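# Load a staple stick onto an open stapler's rail

## Task

Pick one strip of staples out of the tray and seat it over the rail of the opened stapler so it straddles the rail with its legs pointing downward. The stapler must end up resting flat and directly on the table surface. The result has to stay in place by itself, not because a gripper holds it. Finally open the gripper and pull the arm away.

## Robot and tools

ROBOT. Two six-joint arms, left_arm and right_arm, each with a two-finger parallel gripper. Base positions in the scene frame: left_arm (-0.011, +0.235, 0), right_arm (-0.025, -0.227, 0), each turned slightly about z (quat_wxyz +0.998,0,0,+0.060 and +0.999,0,0,+0.054). Joint ranges in rad, base to hand: waist -2.618..3.054, shoulder 0..3.142, elbow 0..3.142, wrist pitch -1.571..1.571, wrist yaw -1.571..1.571, wrist roll -2.094..2.094. Elbows cannot reach full straightness.

FRAMES. Scene frame: origin on the tabletop midway between the arms, +x away from the robot over the table, +y toward left_arm, +z up. The names left/right do not match image sides. Gripper frame: the fingers extend along its +z and close along its y. end_effector_position is the pinch point, roughly 1 cm back from the fingertips; reported positions can be inaccurate, worse when the arm reaches far.

execute_actions(actions). actions is a list of up to 15 actions run in sequence. Each action is a table of 1 to 15 rows; each row lasts one control step (1/30 s), and if fewer than 15 rows are given the final row repeats, so every action lasts 0.5 s. Every row has 14 numbers in [-1, 1], always both arms: left_arm dx, dy, dz, rx, ry, rz, grip, then right_arm in the same order. dx..rz are an offset (not a pose) from that gripper's measured pose at the start of the action, expressed in the gripper's own axes; every row refers back to that same start, rows do not add up. For the first action of a call the start is the last pose a result reported. Scale: 1.0 equals 0.6 m of translation or 180 degrees; rx, ry, rz form a single rotation vector. grip is absolute, not an offset: +1 fully open (0.093 m), -1 closed. An empty list just returns the current state and images.

move(target, speed, blocking). target is one 14-number row laid out as above; its motion values are offsets in gripper axes from the pose shown in the latest result that has one, and grip is absolute and applied when the move begins. Both grippers travel in straight lines that finish together, taking 0.5 to 10 s; anything longer is cut off at 10 s short of the goal. Rotations take the shorter direction. speed is metres per second, 0.002 to 0.5, default 0.25, with turning capped at double that in rad/s. Moves do not avoid obstacles or the other arm, may lag or drift off the line, and can exceed speed near full stretch. Faster contact and targets set deeper past a surface mean harder pushing. blocking=false returns after 0.5 s while motion continues; before sending further actions or moves, call wait or stop until a result shows the move ended. The result adds a move: line with the ending (done, off_target, moving, held, fault; an ending naming one arm means the other finished fine) and limits (paced = the sent pose was clipped; held = some steps were blocked, after which the arm may surge fast), plus each gripper's remaining distance to its target.

wait(seconds): 0 to 10; arms keep their last command; returns early if a running move ends. stop(): brakes a running move (needs stopping distance; fingers keep moving). zoom_image(camera, region): region [x0, y0, x1, y1] in pixels of that camera's latest image, at most 504x504. Cameras: cam_head_left, cam_head_right, cam_high, cam_low, cam_left_wrist, cam_right_wrist, all 504x504; calibrations are supplied and may be off by a few degrees and millimetres. read_manual(section): only "licences", no motion. finished_scene(scene): integer, ends the scene irreversibly; call it only when the goal holds stably.

CONTROLLER. Each step the commanded pose is clipped to within 70 mm and 16 degrees of the measured pose, so large offsets need several actions; after an action the arm only continues to its last clipped pose. Position is favoured over orientation if both cannot be met. Joint friction may leave the hand up to about 31 mm off, and tiny commands may not move it. To keep an arm still, send the offset back to its desired pose in the first call of a reply and zeros afterwards, with its grip value every time.

RESULTS. The state line gives each gripper's position (m) and quat_wxyz in the scene frame. Hand target lines show where the controller is steering each gripper. pose unreachable means the clearance check altered or blocked that arm's command. Step readings list positions at some steps; HELD marks blocked steps. Joint positions end with the finger opening in metres (floors at zero). Joint torques are raw drive outputs with offsets and noise. FAULT lines report arm stops.

GRIP READINGS. grip_measured is the finger motor position on the -1..+1 scale. Pads meet near -0.94; each millimetre of object width adds about 0.0208; each gripper has its own fixed bias up to about 0.02. Commanding below the object's width reading squeezes harder, up to roughly 50 to 62 N per pad (less for parts under about 5 mm thick); a rigid object leaves the reading at most about 0.21 under its width value. Keep resending the closing value to hold.

CAUTIONS. Do not knock anything off the table, collide the arms or press them together, drop the stick, slam or shove hard. Brief outside tugs on held parts or pushes on loose items can occur. Motors warm while holding loads: MOTOR HOT from 75 °C, a 10 s stop at 90 °C, and at 100 °C the arm and gripper go limp and fall.

Each tool is called after "Emit:" by a JSON object that holds its "method" and its "body", one argument or row to a line.

## Session

Emit:
{"method": "execute_actions", "body": {
  "actions": []
}}

Scene clock: 0.00 s.
left_arm: end_effector_position=(+0.2237, +0.5378, +0.1867) grip_measured=+0.985 end_effector_quat_wxyz=(-0.276, +0.689, -0.557, -0.371) | right_arm: end_effector_position=(+0.0320, -0.5534, +0.2940) grip_measured=+0.989 end_effector_quat_wxyz=(+0.727, +0.584, +0.281, +0.228)
Joint positions: left_arm=[ 0.441  1.635  1.29  -0.815 -0.898 -1.022  0.092] | right_arm=[-1.949  1.166  0.47   0.997 -1.003  1.682  0.093]
Joint velocities: left_arm=[-0.002 -0.022 -0.007 -0.037  0.037 -0.007  0.001] | right_arm=[ 0.002  0.012 -0.012 -0.051 -0.037 -0.051  0.   ]
Joint torques (N m, as the arm reports them, + toward a larger angle): no reading
Motor temperatures (°C, as the motors report them): left_arm=[23 24 22 21 24 23] | right_arm=[24 21 25 24 25 24]
Hand target (left_arm): +0.224, +0.538, +0.187; -0.276, +0.689, -0.557, -0.371
Hand target (right_arm): +0.032, -0.553, +0.294; +0.727, +0.584, +0.281, +0.228

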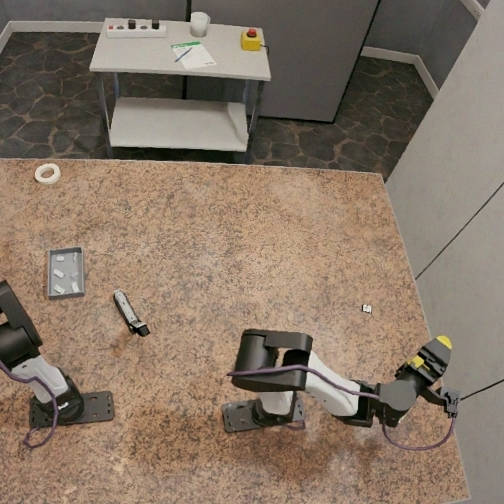

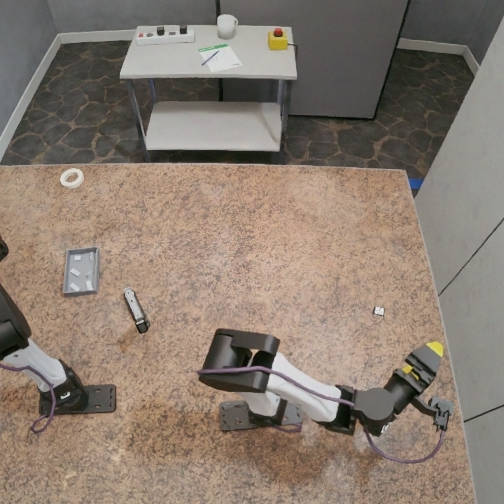

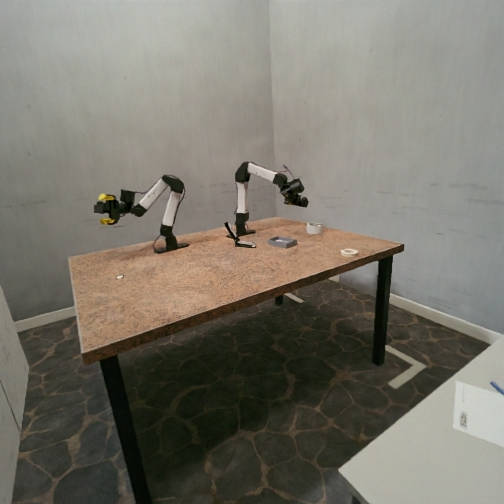

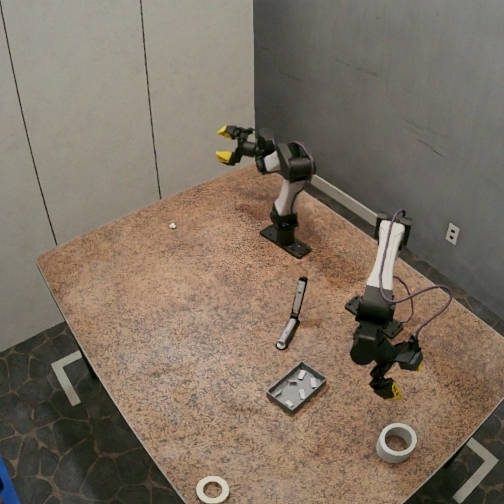

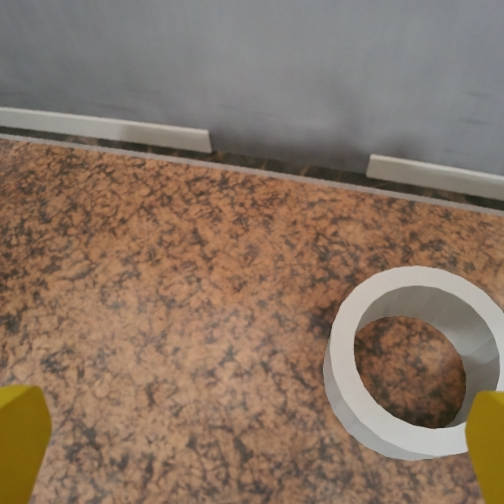

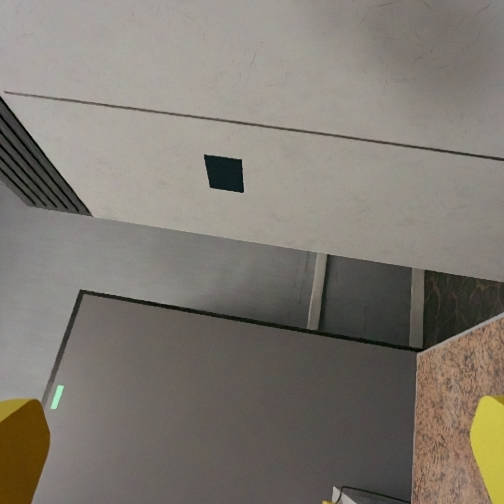

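Emit:
{"method": "zoom_image", "body": {
  "camera": "cam_head_left",
  "region": [30, 230, 180, 350]
}}

Emit:
{"method": "zoom_image", "body": {
  "camera": "cam_head_right",
  "region": [40, 230, 190, 350]
}}

Emit:
{"method": "zoom_image", "body": {
  "camera": "cam_low",
  "region": [240, 260, 360, 420]
}}

Emit:
{"method": "zoom_image", "body": {
  "camera": "cam_high",
  "region": [200, 200, 320, 270]
}}

Region (30, 230, 180, 350) of cam_head_left's 504x504 image, scaled by 3.360, with more detail than that image has; it fills the top 403 rows of this view, and the rest is white.

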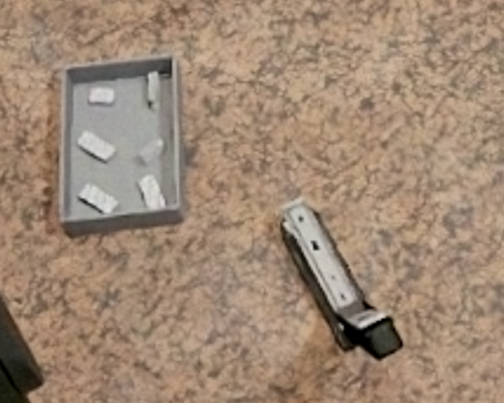

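Region (40, 230, 190, 350) of cam_head_right's 504x504 image, scaled by 3.360, with more detail than that image has; it fills the top 403 rows of this view, and the rest is white.

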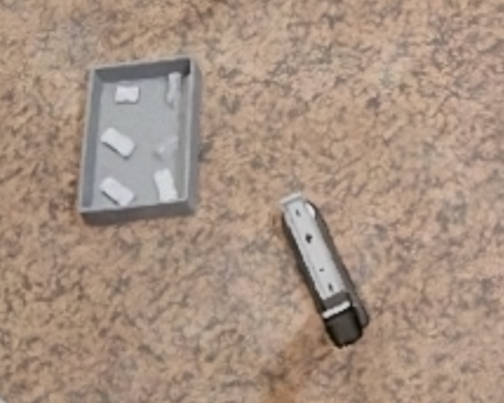

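Region (240, 260, 360, 420) of cam_low's 504x504 image, scaled by 3.150, with more detail than that image has; it fills the left 378 columns of this view, and the rest is white.

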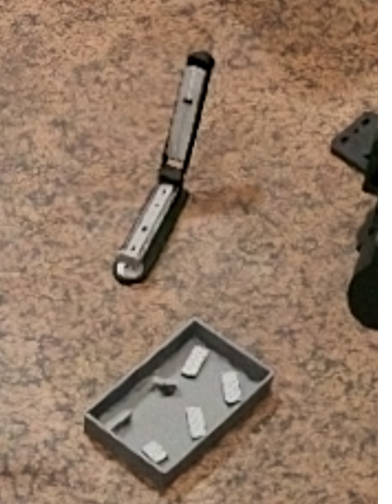

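Region (200, 200, 320, 270) of cam_high's 504x504 image, scaled by 4.200, with more detail than that image has; it fills the top 294 rows of this view, and the rest is white.

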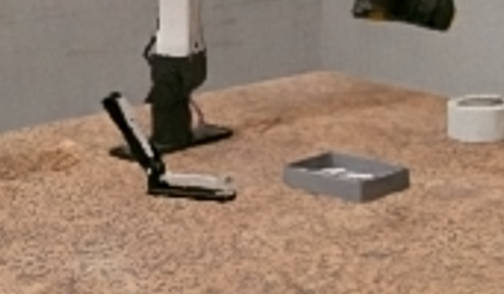

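Emit:
{"method": "move", "body": {
  "target": [0.302,-0.063,-0.328,0.279,0.207,0.518,1,0,0,0,0,0,0,1]
}}

Scene clock: 43.27 s.
left_arm: end_effector_position=(+0.3159, +0.2906, +0.1468) grip_measured=+0.985 end_effector_quat_wxyz=(-0.001, -0.013, +1.000, -0.001) | right_arm: end_effector_position=(+0.0320, -0.5534, +0.2940) grip_measured=+0.989 end_effector_quat_wxyz=(+0.727, +0.584, +0.281, +0.228)
Joint positions: left_arm=[ 0.049  1.802  1.636 -1.408  0.002  0.142  0.092] | right_arm=[-1.949  1.166  0.47   0.997 -1.003  1.682  0.093]
Joint velocities: left_arm=[ 0.002 -0.012  0.012 -0.037  0.022  0.007 -0.   ] | right_arm=[ 0.002 -0.002  0.002  0.022 -0.022  0.022  0.001]
Joint torques (N m, as the arm reports them, + toward a larger angle): left_arm=[-0.66 -9.12  8.89  0.23  0.06  0.12] | right_arm=[-0.33 -3.12  8.4   1.62  0.26 -0.02]
Motor temperatures (°C, as the motors report them): left_arm=[23 30 27 23 24 23] | right_arm=[24 23 32 31 25 24]
Hand target (left_arm): +0.319, +0.286, +0.149; -0.001, -0.002, +1.000, -0.005
Hand target (right_arm): +0.032, -0.553, +0.294; +0.727, +0.584, +0.281, +0.228
Off the commanded pose (left_arm): 0.005 m, 2 deg.
Off the commanded pose (right_arm): 0.000 m, 0 deg.
move: done
camera_calibration (this result's frames):
cam_left_wrist: T_world_to_cam=[[0.0403086, -0.999178, -0.00429195, 0.273603], [-0.897917, -0.0381072, 0.438512, 0.269669], [-0.438315, -0.013822, -0.898715, 0.360136], [0, 0, 0, 1]] pos_world=[0.388965, 0.288632, 0.206581]

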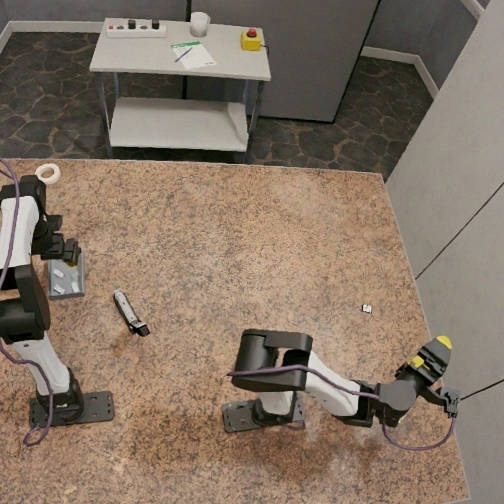

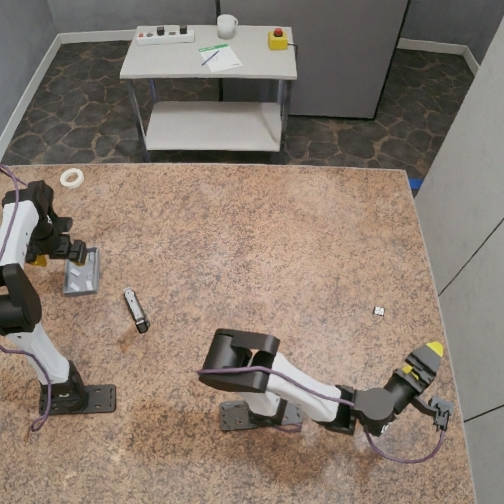

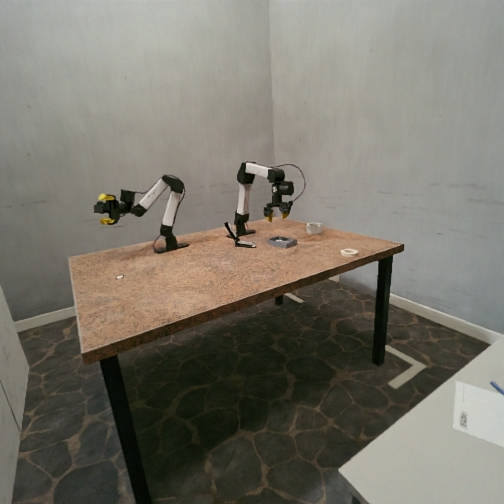

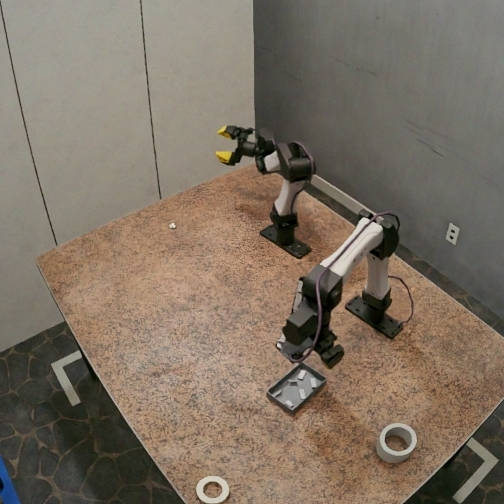

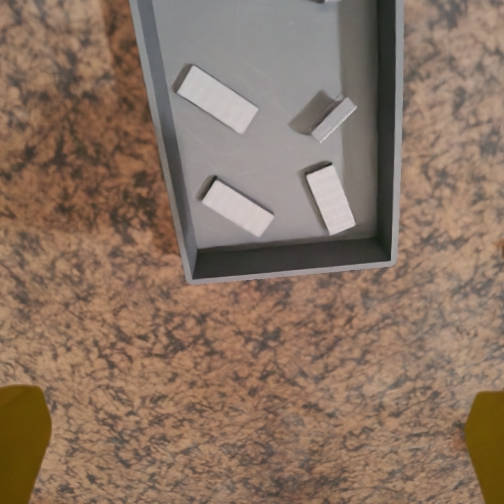

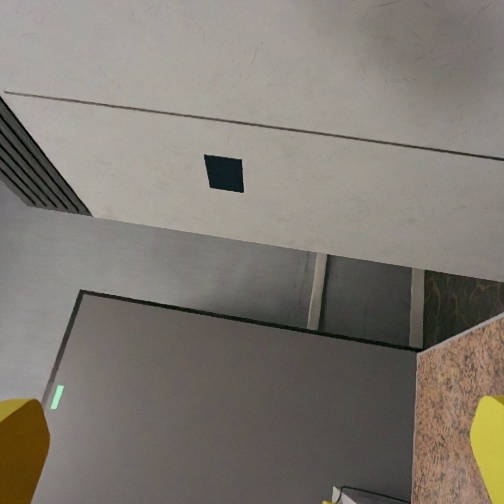

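Emit:
{"method": "move", "body": {
  "target": [-0.004,0.005,0.11,0,0,-0.322,-0.3,0,0,0,0,0,0,1]
}}

Scene clock: 81.50 s.
left_arm: end_effector_position=(+0.3198, +0.2911, +0.0869) grip_measured=-0.298 end_effector_quat_wxyz=(+0.003, -0.487, +0.874, -0.002) | right_arm: end_effector_position=(+0.0320, -0.5534, +0.2940) grip_measured=+0.989 end_effector_quat_wxyz=(+0.727, +0.584, +0.281, +0.228)
Joint positions: left_arm=[ 0.049  1.817  1.416 -1.162  0.002 -0.848  0.031] | right_arm=[-1.949  1.166  0.47   0.997 -1.003  1.682  0.093]
Joint velocities: left_arm=[-0.002  0.017  0.007  0.051 -0.037  0.007  0.001] | right_arm=[ 0.002 -0.007 -0.007 -0.037 -0.037  0.022  0.001]
Joint torques (N m, as the arm reports them, + toward a larger angle): left_arm=[ 0.89 -9.39  5.79  0.38 -0.06 -0.04] | right_arm=[-0.45 -3.1   8.33  1.65  0.24 -0.03]
Motor temperatures (°C, as the motors report them): left_arm=[23 33 30 22 24 23] | right_arm=[24 23 35 33 25 24]
Hand target (left_arm): +0.318, +0.294, +0.081; -0.002, -0.496, +0.868, +0.000
Hand target (right_arm): +0.032, -0.553, +0.294; +0.727, +0.584, +0.281, +0.228
Off the commanded pose (left_arm): 0.007 m, 1 deg.
Off the commanded pose (right_arm): 0.000 m, 0 deg.
move: done
camera_calibration (this result's frames):
cam_left_wrist: T_world_to_cam=[[0.857825, -0.51394, 0.00149767, -0.12949], [-0.46391, -0.773058, 0.43263, 0.375174], [-0.221188, -0.371815, -0.90157, 0.343088], [0, 0, 0, 1]] pos_world=[0.361014, 0.351047, 0.1472]

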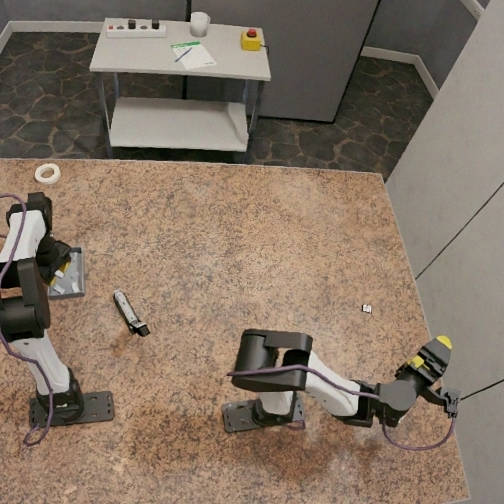

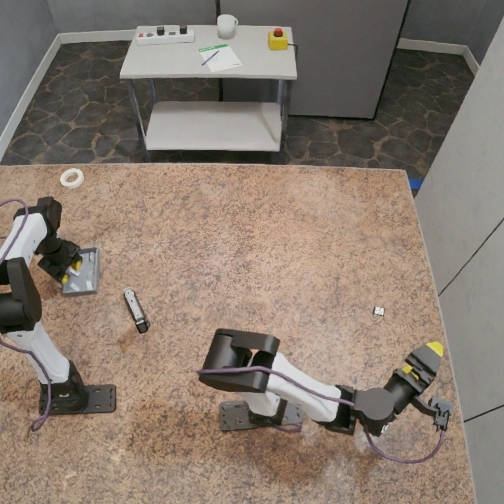

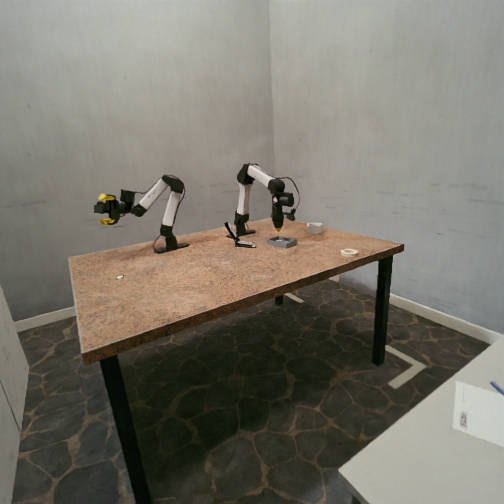

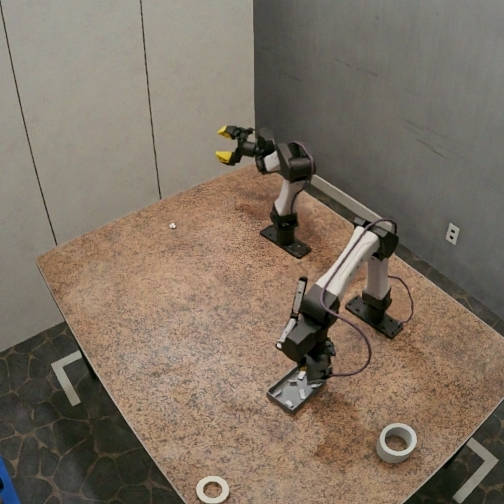

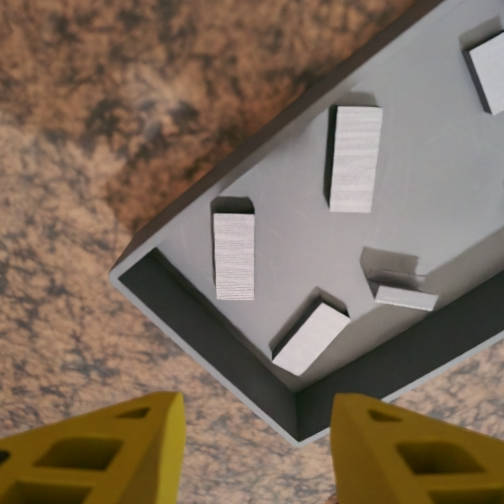

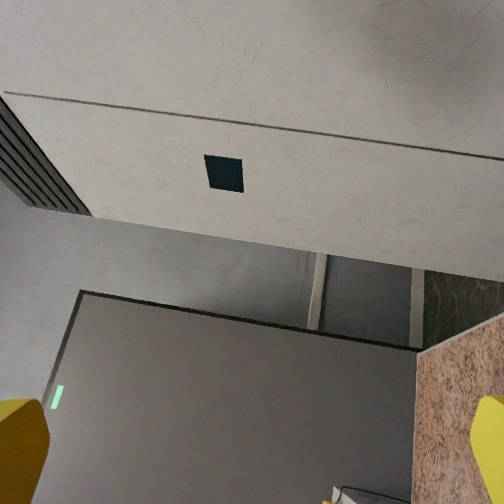

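Emit:
{"method": "move", "body": {
  "target": [-0.008,0.012,0.078,0,0,0,-0.44,0,0,0,0,0,0,1],
  "speed": 0.1
}}

Scene clock: 98.13 s.
left_arm: end_effector_position=(+0.3184, +0.2958, +0.0446) grip_measured=-0.438 end_effector_quat_wxyz=(+0.006, -0.486, +0.874, -0.003) | right_arm: end_effector_position=(+0.0320, -0.5534, +0.2940) grip_measured=+0.989 end_effector_quat_wxyz=(+0.727, +0.584, +0.281, +0.228)
Joint positions: left_arm=[ 0.064  1.848  1.284 -0.992  0.002 -0.833  0.024] | right_arm=[-1.949  1.166  0.47   0.997 -1.003  1.682  0.093]
Joint velocities: left_arm=[-0.002  0.022 -0.012  0.007  0.081  0.066 -0.001] | right_arm=[-0.002 -0.012 -0.012  0.007 -0.066  0.007 -0.001]
Joint torques (N m, as the arm reports them, + toward a larger angle): left_arm=[ 1.01 -9.57  5.9   0.42 -0.05  0.13] | right_arm=[-0.37 -3.02  8.29  1.6   0.31 -0.02]
Motor temperatures (°C, as the motors report them): left_arm=[23 34 29 22 24 23] | right_arm=[24 23 35 34 25 24]
Hand target (left_arm): +0.316, +0.299, +0.040; +0.003, -0.487, +0.874, -0.002
Hand target (right_arm): +0.032, -0.553, +0.294; +0.727, +0.584, +0.281, +0.228
Off the commanded pose (left_arm): 0.006 m, 0 deg.
Off the commanded pose (right_arm): 0.000 m, 0 deg.
move: done
camera_calibration (this result's frames):
cam_left_wrist: T_world_to_cam=[[0.857415, -0.514598, 0.00544558, -0.125665], [-0.466768, -0.773179, 0.429327, 0.397561], [-0.21672, -0.370653, -0.903133, 0.304628], [0, 0, 0, 1]] pos_world=[0.359335, 0.35563, 0.10512]

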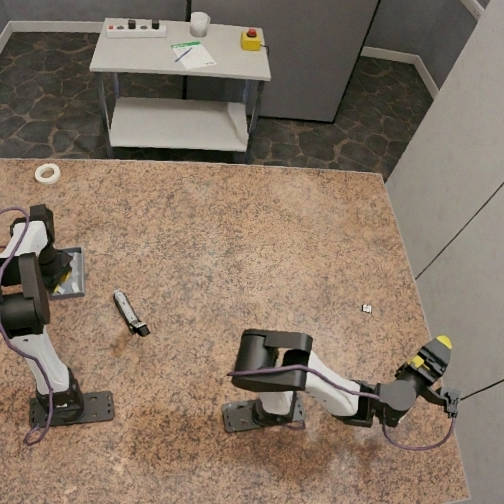

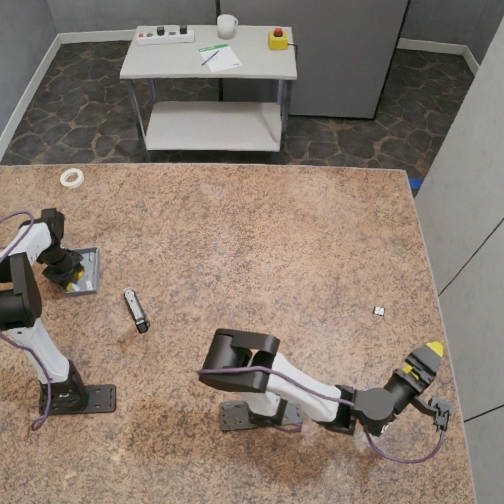

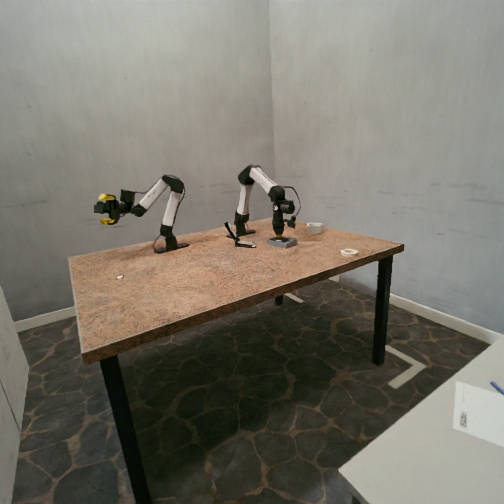

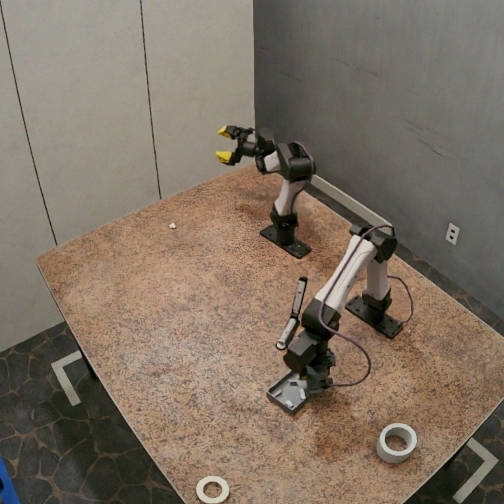

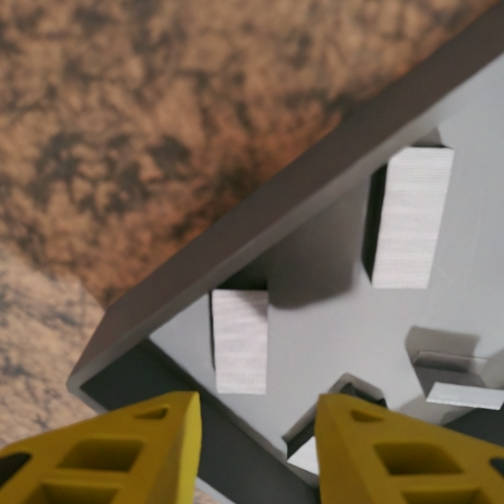

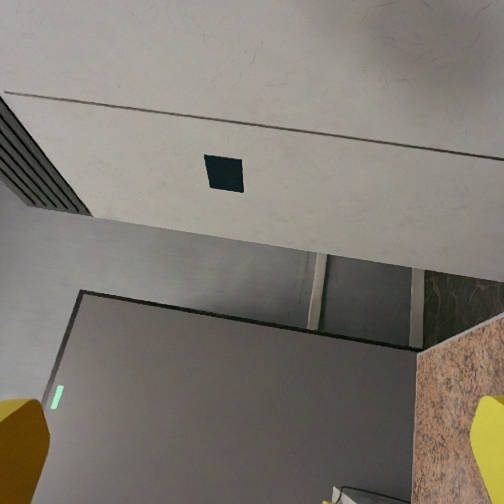

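Emit:
{"method": "move", "body": {
  "target": [-0.055,-0.063,0,0,0,0,-0.44,0,0,0,0,0,0,1],
  "speed": 0.1
}}

Scene clock: 121.43 s.
left_arm: end_effector_position=(+0.3649, +0.3044, +0.0435) grip_measured=-0.438 end_effector_quat_wxyz=(+0.007, -0.486, +0.874, -0.003) | right_arm: end_effector_position=(+0.0320, -0.5534, +0.2940) grip_measured=+0.989 end_effector_quat_wxyz=(+0.727, +0.584, +0.281, +0.228)
Joint positions: left_arm=[ 0.064  2.021  1.519 -1.054  0.002 -0.833  0.024] | right_arm=[-1.949  1.166  0.47   0.997 -1.003  1.682  0.093]
Joint velocities: left_arm=[-0.002 -0.002 -0.002  0.051  0.066  0.051  0.   ] | right_arm=[-0.007 -0.012  0.002 -0.037 -0.022 -0.037  0.   ]
Joint torques (N m, as the arm reports them, + toward a larger angle): left_arm=[ -0.17 -11.26   8.73   0.25  -0.06  -0.01] | right_arm=[-0.36 -3.18  8.41  1.6   0.23 -0.03]
Motor temperatures (°C, as the motors report them): left_arm=[23 35 28 22 24 23] | right_arm=[24 23 36 35 25 24]
Hand target (left_arm): +0.368, +0.304, +0.045; +0.006, -0.486, +0.874, -0.003
Hand target (right_arm): +0.032, -0.553, +0.294; +0.727, +0.584, +0.281, +0.228
Off the commanded pose (left_arm): 0.003 m, 0 deg.
Off the commanded pose (right_arm): 0.000 m, 0 deg.
move: done
camera_calibration (this result's frames):
cam_left_wrist: T_world_to_cam=[[0.857212, -0.514926, 0.00630032, -0.160997], [-0.467546, -0.773092, 0.428636, 0.426684], [-0.215845, -0.370378, -0.903455, 0.316555], [0, 0, 0, 1]] pos_world=[0.40583, 0.364209, 0.104115]

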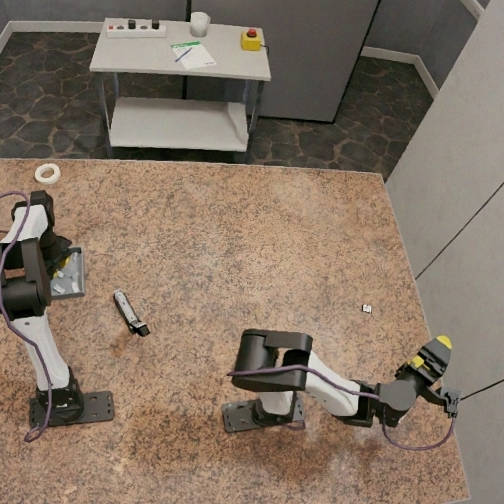

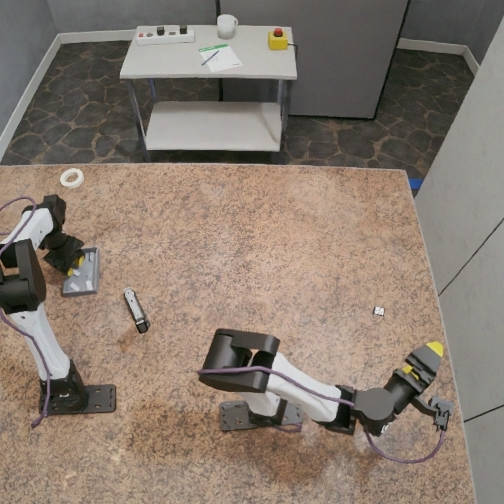

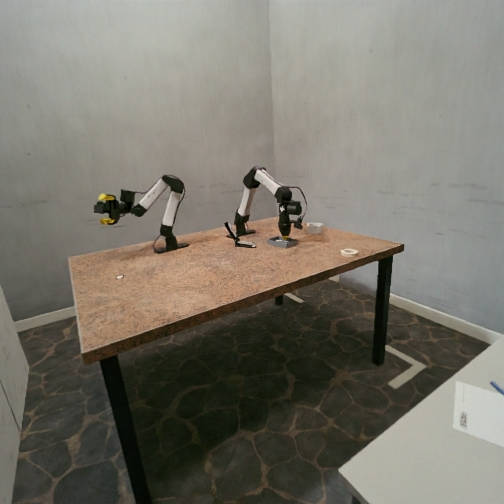

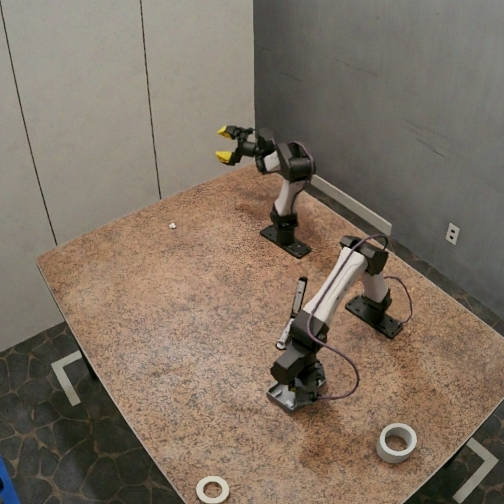

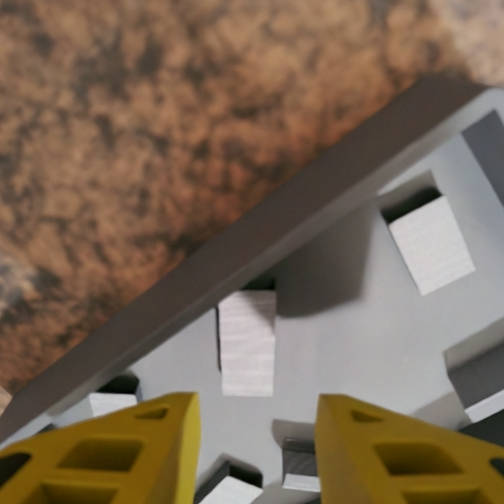

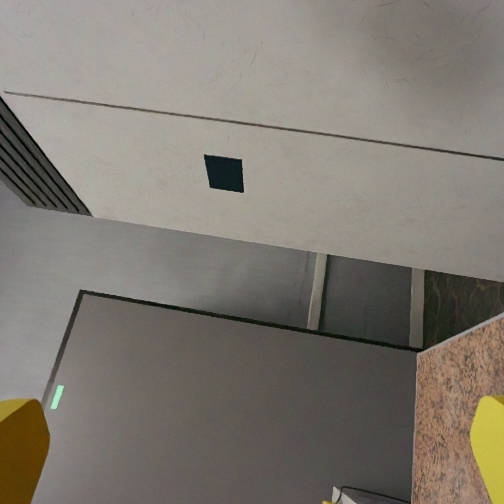

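Emit:
{"method": "move", "body": {
  "target": [0.003,0.006,0.04,0,0,0,-0.44,0,0,0,0,0,0,1],
  "speed": 0.04
}}

Scene clock: 127.77 s.
left_arm: end_effector_position=(+0.3619, +0.3039, +0.0306) grip_measured=-0.438 end_effector_quat_wxyz=(+0.008, -0.486, +0.874, -0.004) | right_arm: end_effector_position=(+0.0320, -0.5534, +0.2940) grip_measured=+0.989 end_effector_quat_wxyz=(+0.727, +0.584, +0.281, +0.228)
Joint positions: left_arm=[ 0.064  2.021  1.465 -0.997  0.002 -0.833  0.024] | right_arm=[-1.949  1.166  0.47   0.997 -1.003  1.682  0.093]
Joint velocities: left_arm=[-0.012  0.002  0.002  0.007 -0.037 -0.095  0.   ] | right_arm=[-0.022  0.002 -0.027 -0.037  0.007 -0.081  0.001]
Joint torques (N m, as the arm reports them, + toward a larger angle): left_arm=[  0.42 -10.6    4.76   0.68  -0.04   0.09] | right_arm=[-0.36 -3.04  8.41  1.61  0.29 -0.01]
Motor temperatures (°C, as the motors report them): left_arm=[23 35 29 22 24 23] | right_arm=[24 24 36 35 25 24]
Hand target (left_arm): +0.361, +0.305, +0.020; +0.006, -0.486, +0.874, -0.003
Hand target (right_arm): +0.032, -0.553, +0.294; +0.727, +0.584, +0.281, +0.228
Off the commanded pose (left_arm): 0.011 m, 0 deg.
Off the commanded pose (right_arm): 0.000 m, 0 deg.
move: off_target (left_arm)
camera_calibration (this result's frames):
cam_left_wrist: T_world_to_cam=[[0.857189, -0.51493, 0.00858693, -0.158658], [-0.468829, -0.77333, 0.426802, 0.430948], [-0.213133, -0.369876, -0.904304, 0.302926], [0, 0, 0, 1]] pos_world=[0.402604, 0.363612, 0.0913705]

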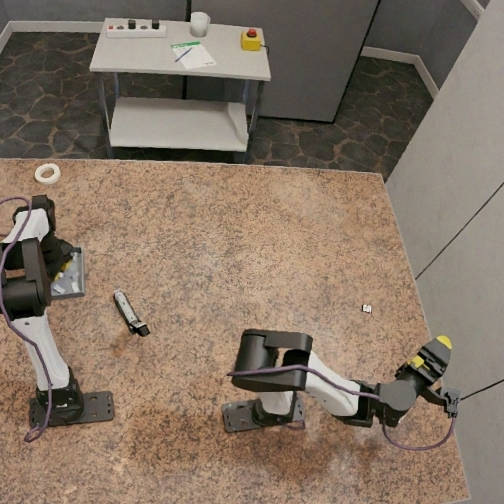

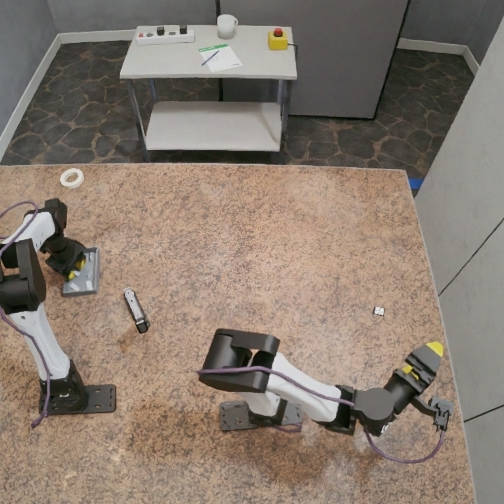

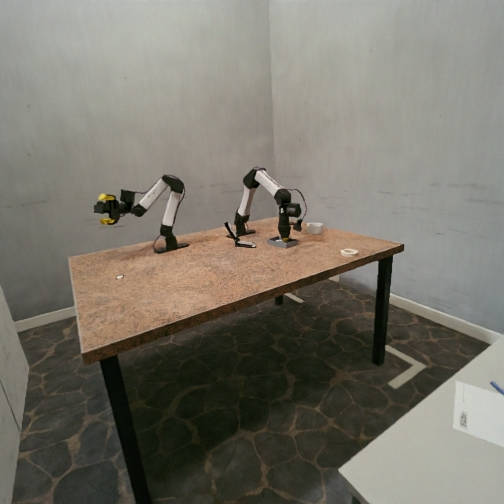

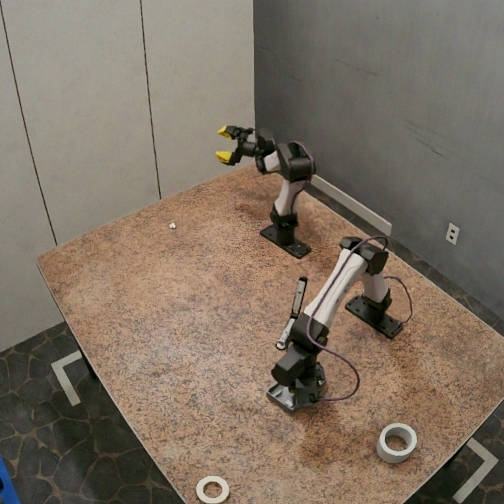

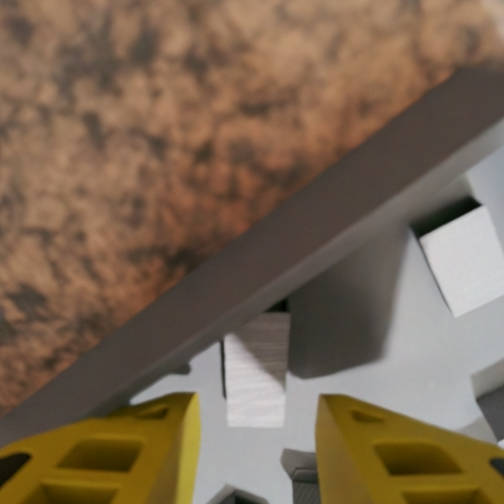

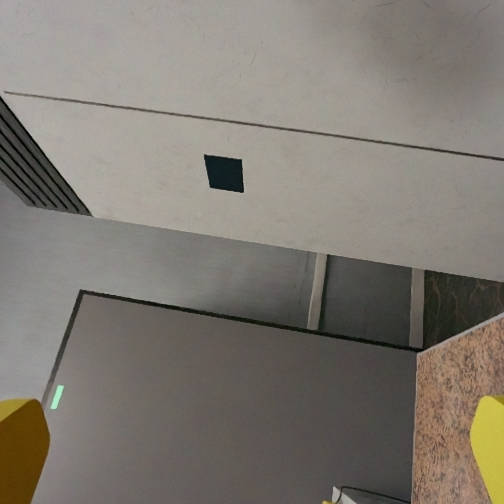

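Emit:
{"method": "execute_actions", "body": {
  "actions": [
    [[0.012,0,0,0,0,0,-0.44,0,0,0,0,0,0,1]],
    [[0.012,0,0.03,0,0,0,-0.44,0,0,0,0,0,0,1]],
    [[0.004,0,0.02,0,0,0,-0.44,0,0,0,0,0,0,1]]
  ]
}}

Scene clock: 138.67 s.
left_arm: end_effector_position=(+0.3603, +0.2989, +0.0251) grip_measured=-0.438 end_effector_quat_wxyz=(+0.014, -0.486, +0.874, -0.006) | right_arm: end_effector_position=(+0.0320, -0.5534, +0.2940) grip_measured=+0.989 end_effector_quat_wxyz=(+0.727, +0.584, +0.281, +0.228)
Joint positions: left_arm=[ 0.052  2.008  1.422 -0.955  0.002 -0.843  0.024] | right_arm=[-1.949  1.166  0.47   0.997 -1.003  1.682  0.093]
Joint velocities: left_arm=[-0.012  0.012 -0.007 -0.037 -0.007 -0.007 -0.   ] | right_arm=[ 0.017  0.012 -0.007 -0.051  0.022 -0.007  0.   ]
Joint torques (N m, as the arm reports them, + toward a larger angle): left_arm=[ -0.25 -10.75   3.88   0.76  -0.04   0.02] | right_arm=[-0.42 -3.08  8.33  1.63  0.27 -0.06]
Motor temperatures (°C, as the motors report them): left_arm=[23 36 28 22 24 23] | right_arm=[24 24 37 36 25 24]
Hand target (left_arm): +0.359, +0.297, +0.013; +0.013, -0.486, +0.874, -0.006
Hand target (right_arm): +0.032, -0.553, +0.294; +0.727, +0.584, +0.281, +0.228
Off the commanded pose (left_arm): 0.012 m, 0 deg.
Off the commanded pose (right_arm): 0.000 m, 0 deg.
Step readings (end_effector_position; steps 1 to 15: 1st action; 16 to 30: 2nd action; 31 to 45: 3rd action):
0: left_arm (+0.3619, +0.3039, +0.0306) | right_arm (+0.0320, -0.5534, +0.2940)
1: left_arm (+0.3619, +0.3037, +0.0311) | right_arm (+0.0320, -0.5534, +0.2940)
2: left_arm (+0.3616, +0.3034, +0.0316) | right_arm (+0.0320, -0.5534, +0.2940)
4: left_arm (+0.3609, +0.3027, +0.0315) | right_arm (+0.0320, -0.5534, +0.2940)
8: left_arm (+0.3598, +0.3023, +0.0306) | right_arm (+0.0320, -0.5534, +0.2940)
15: left_arm (+0.3598, +0.3023, +0.0306) | right_arm (+0.0320, -0.5534, +0.2940)
16: left_arm (+0.3597, +0.3023, +0.0288) | right_arm (+0.0320, -0.5534, +0.2940)
17: left_arm (+0.3595, +0.3018, +0.0274) | right_arm (+0.0320, -0.5534, +0.2940)
19: left_arm (+0.3599, +0.3003, +0.0265) | right_arm (+0.0320, -0.5534, +0.2940)
23: left_arm (+0.3601, +0.2989, +0.0251) | right_arm (+0.0320, -0.5534, +0.2940)
30: left_arm (+0.3602, +0.2989, +0.0251) | right_arm (+0.0320, -0.5534, +0.2940)
31: left_arm (+0.3603, +0.2989, +0.0251) | right_arm (+0.0320, -0.5534, +0.2940)
32: left_arm (+0.3603, +0.2989, +0.0251) | right_arm (+0.0320, -0.5534, +0.2940)
34: left_arm (+0.3603, +0.2989, +0.0251) | right_arm (+0.0320, -0.5534, +0.2940)
38: left_arm (+0.3603, +0.2989, +0.0251) | right_arm (+0.0320, -0.5534, +0.2940)
45: end_effector_position above
camera_calibration (this result's frames):
cam_left_wrist: T_world_to_cam=[[0.856228, -0.516267, 0.0185009, -0.159345], [-0.475422, -0.773463, 0.419201, 0.431367], [-0.20211, -0.367727, -0.907705, 0.291212], [0, 0, 0, 1]] pos_world=[0.400374, 0.358468, 0.0864531]

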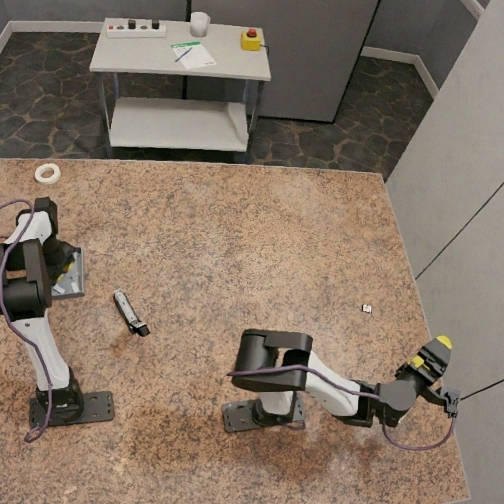

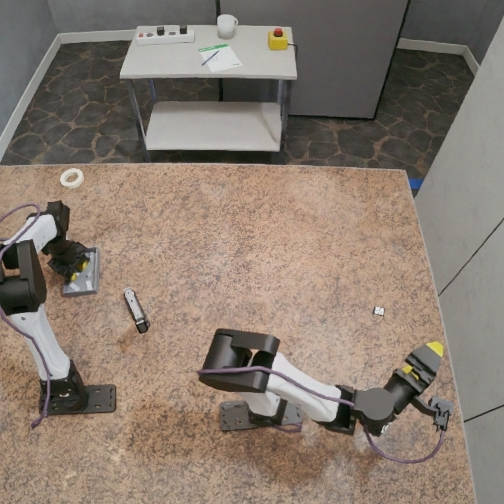

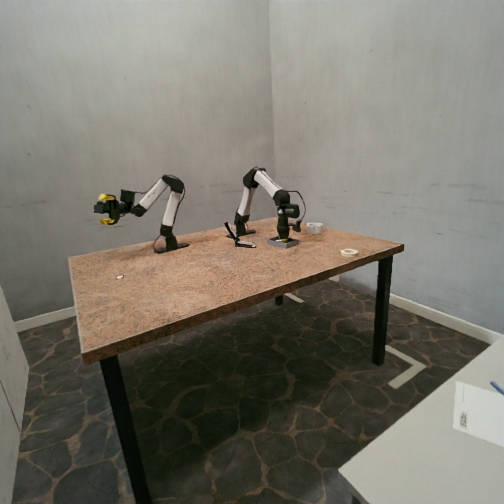

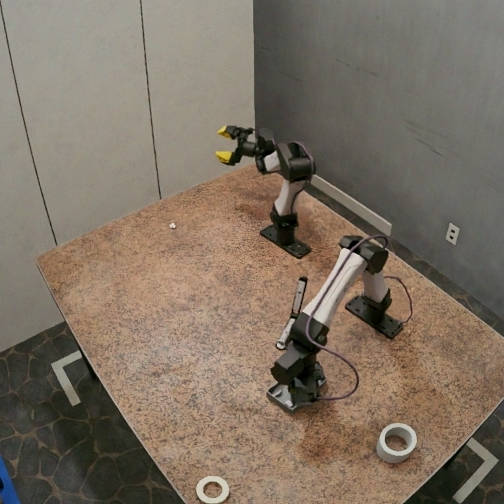

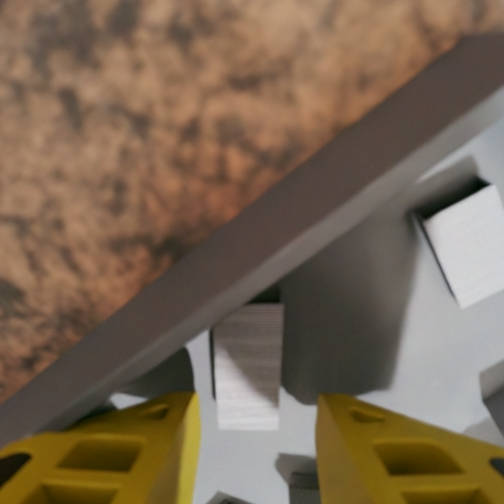

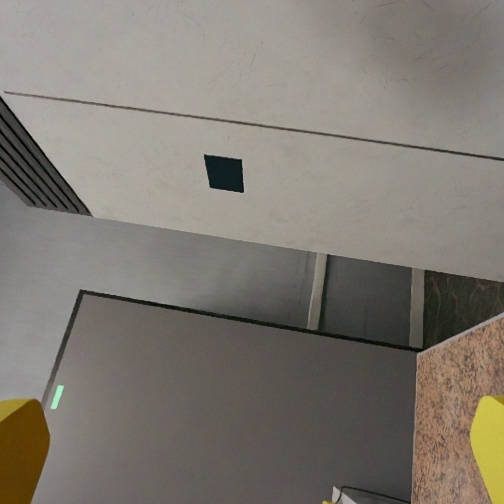

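Emit:
{"method": "execute_actions", "body": {
  "actions": [
    [[-0.008,0.006,0.04,0,0,0,-0.5,0,0,0,0,0,0,1]],
    [[0,0,0,0,0,0,-0.5,0,0,0,0,0,0,1]]
  ]
}}

Scene clock: 149.20 s.
left_arm: end_effector_position=(+0.3605, +0.2995, +0.0239) grip_measured=-0.498 end_effector_quat_wxyz=(+0.018, -0.485, +0.874, -0.006) | right_arm: end_effector_position=(+0.0320, -0.5534, +0.2940) grip_measured=+0.989 end_effector_quat_wxyz=(+0.727, +0.584, +0.281, +0.228)
Joint positions: left_arm=[ 0.052  2.004  1.412 -0.941 -0.001 -0.843  0.021] | right_arm=[-1.949  1.166  0.47   0.997 -1.003  1.682  0.093]
Joint velocities: left_arm=[ 0.017  0.017 -0.002 -0.051 -0.037 -0.007 -0.001] | right_arm=[ 0.022  0.007  0.022 -0.051 -0.022 -0.051  0.   ]
Joint torques (N m, as the arm reports them, + toward a larger angle): left_arm=[  0.11 -11.38   6.92   0.39  -0.05   0.06] | right_arm=[-0.26 -3.09  8.4   1.65  0.24 -0.01]
Motor temperatures (°C, as the motors report them): left_arm=[23 37 28 23 24 23] | right_arm=[24 24 37 36 25 24]
Hand target (left_arm): +0.361, +0.300, +0.023; +0.017, -0.485, +0.874, -0.005
Hand target (right_arm): +0.032, -0.553, +0.294; +0.727, +0.584, +0.281, +0.228
Off the commanded pose (left_arm): 0.001 m, 0 deg.
Off the commanded pose (right_arm): 0.000 m, 0 deg.
Step readings (end_effector_position; steps 1 to 15: 1st action; 16 to 30: 2nd action):
0: left_arm (+0.3603, +0.2989, +0.0251) | right_arm (+0.0320, -0.5534, +0.2940)
1: left_arm (+0.3606, +0.2990, +0.0243) | right_arm (+0.0320, -0.5534, +0.2940)
2: left_arm (+0.3607, +0.2990, +0.0231) | right_arm (+0.0320, -0.5534, +0.2940)
4: left_arm (+0.3607, +0.2992, +0.0226) | right_arm (+0.0320, -0.5534, +0.2940)
8: left_arm (+0.3607, +0.2994, +0.0226) | right_arm (+0.0320, -0.5534, +0.2940)
15: left_arm (+0.3607, +0.2996, +0.0226) | right_arm (+0.0320, -0.5534, +0.2940)
16: left_arm (+0.3603, +0.2996, +0.0232) | right_arm (+0.0320, -0.5534, +0.2940)
17: left_arm (+0.3605, +0.2995, +0.0239) | right_arm (+0.0320, -0.5534, +0.2940)
19: left_arm (+0.3605, +0.2995, +0.0239) | right_arm (+0.0320, -0.5534, +0.2940)
23: left_arm (+0.3605, +0.2995, +0.0239) | right_arm (+0.0320, -0.5534, +0.2940)
30: end_effector_position above
camera_calibration (this result's frames):
cam_left_wrist: T_world_to_cam=[[0.85596, -0.516586, 0.0217265, -0.159021], [-0.478353, -0.775261, 0.412492, 0.434146], [-0.196244, -0.363469, -0.910702, 0.287111], [0, 0, 0, 1]] pos_world=[0.400134, 0.358785, 0.0858457]

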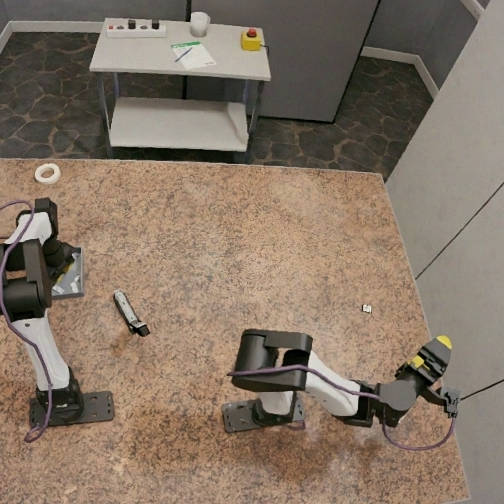

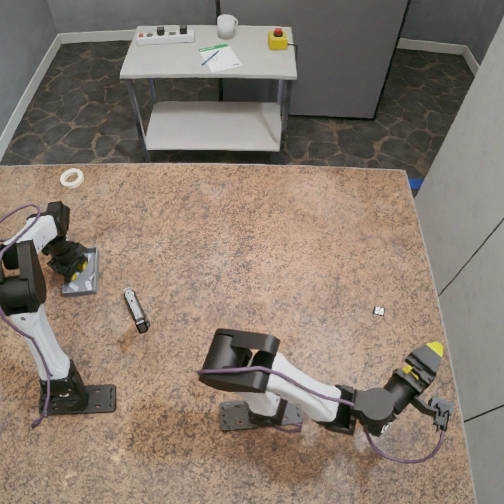

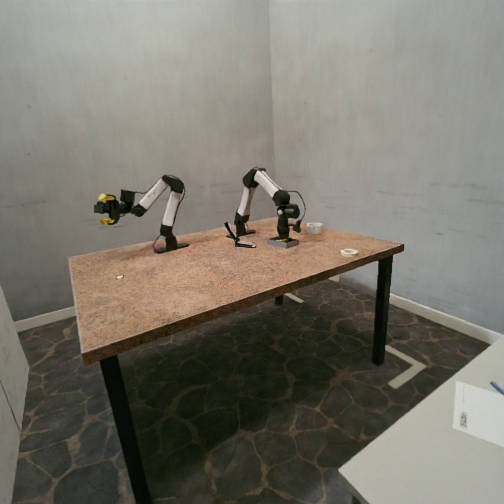

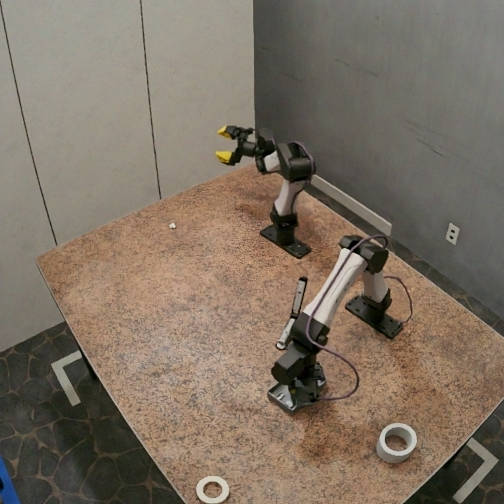

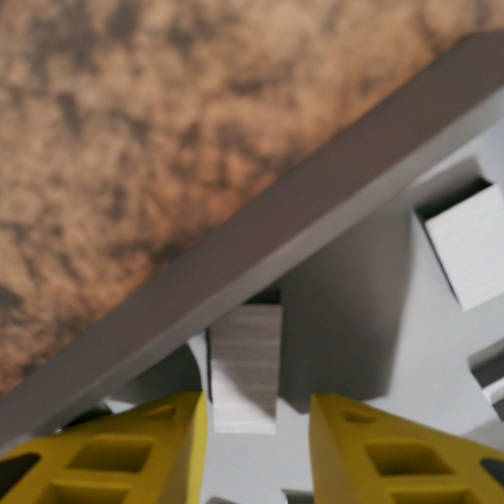

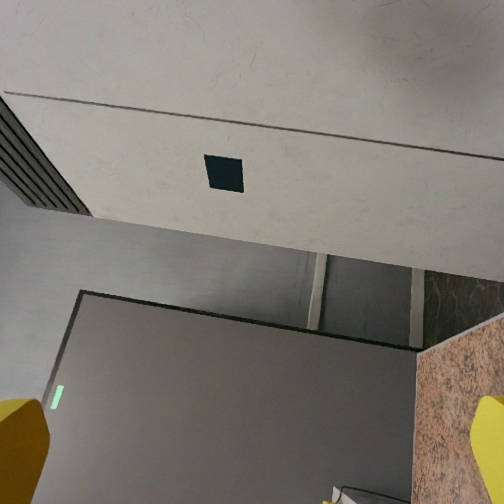

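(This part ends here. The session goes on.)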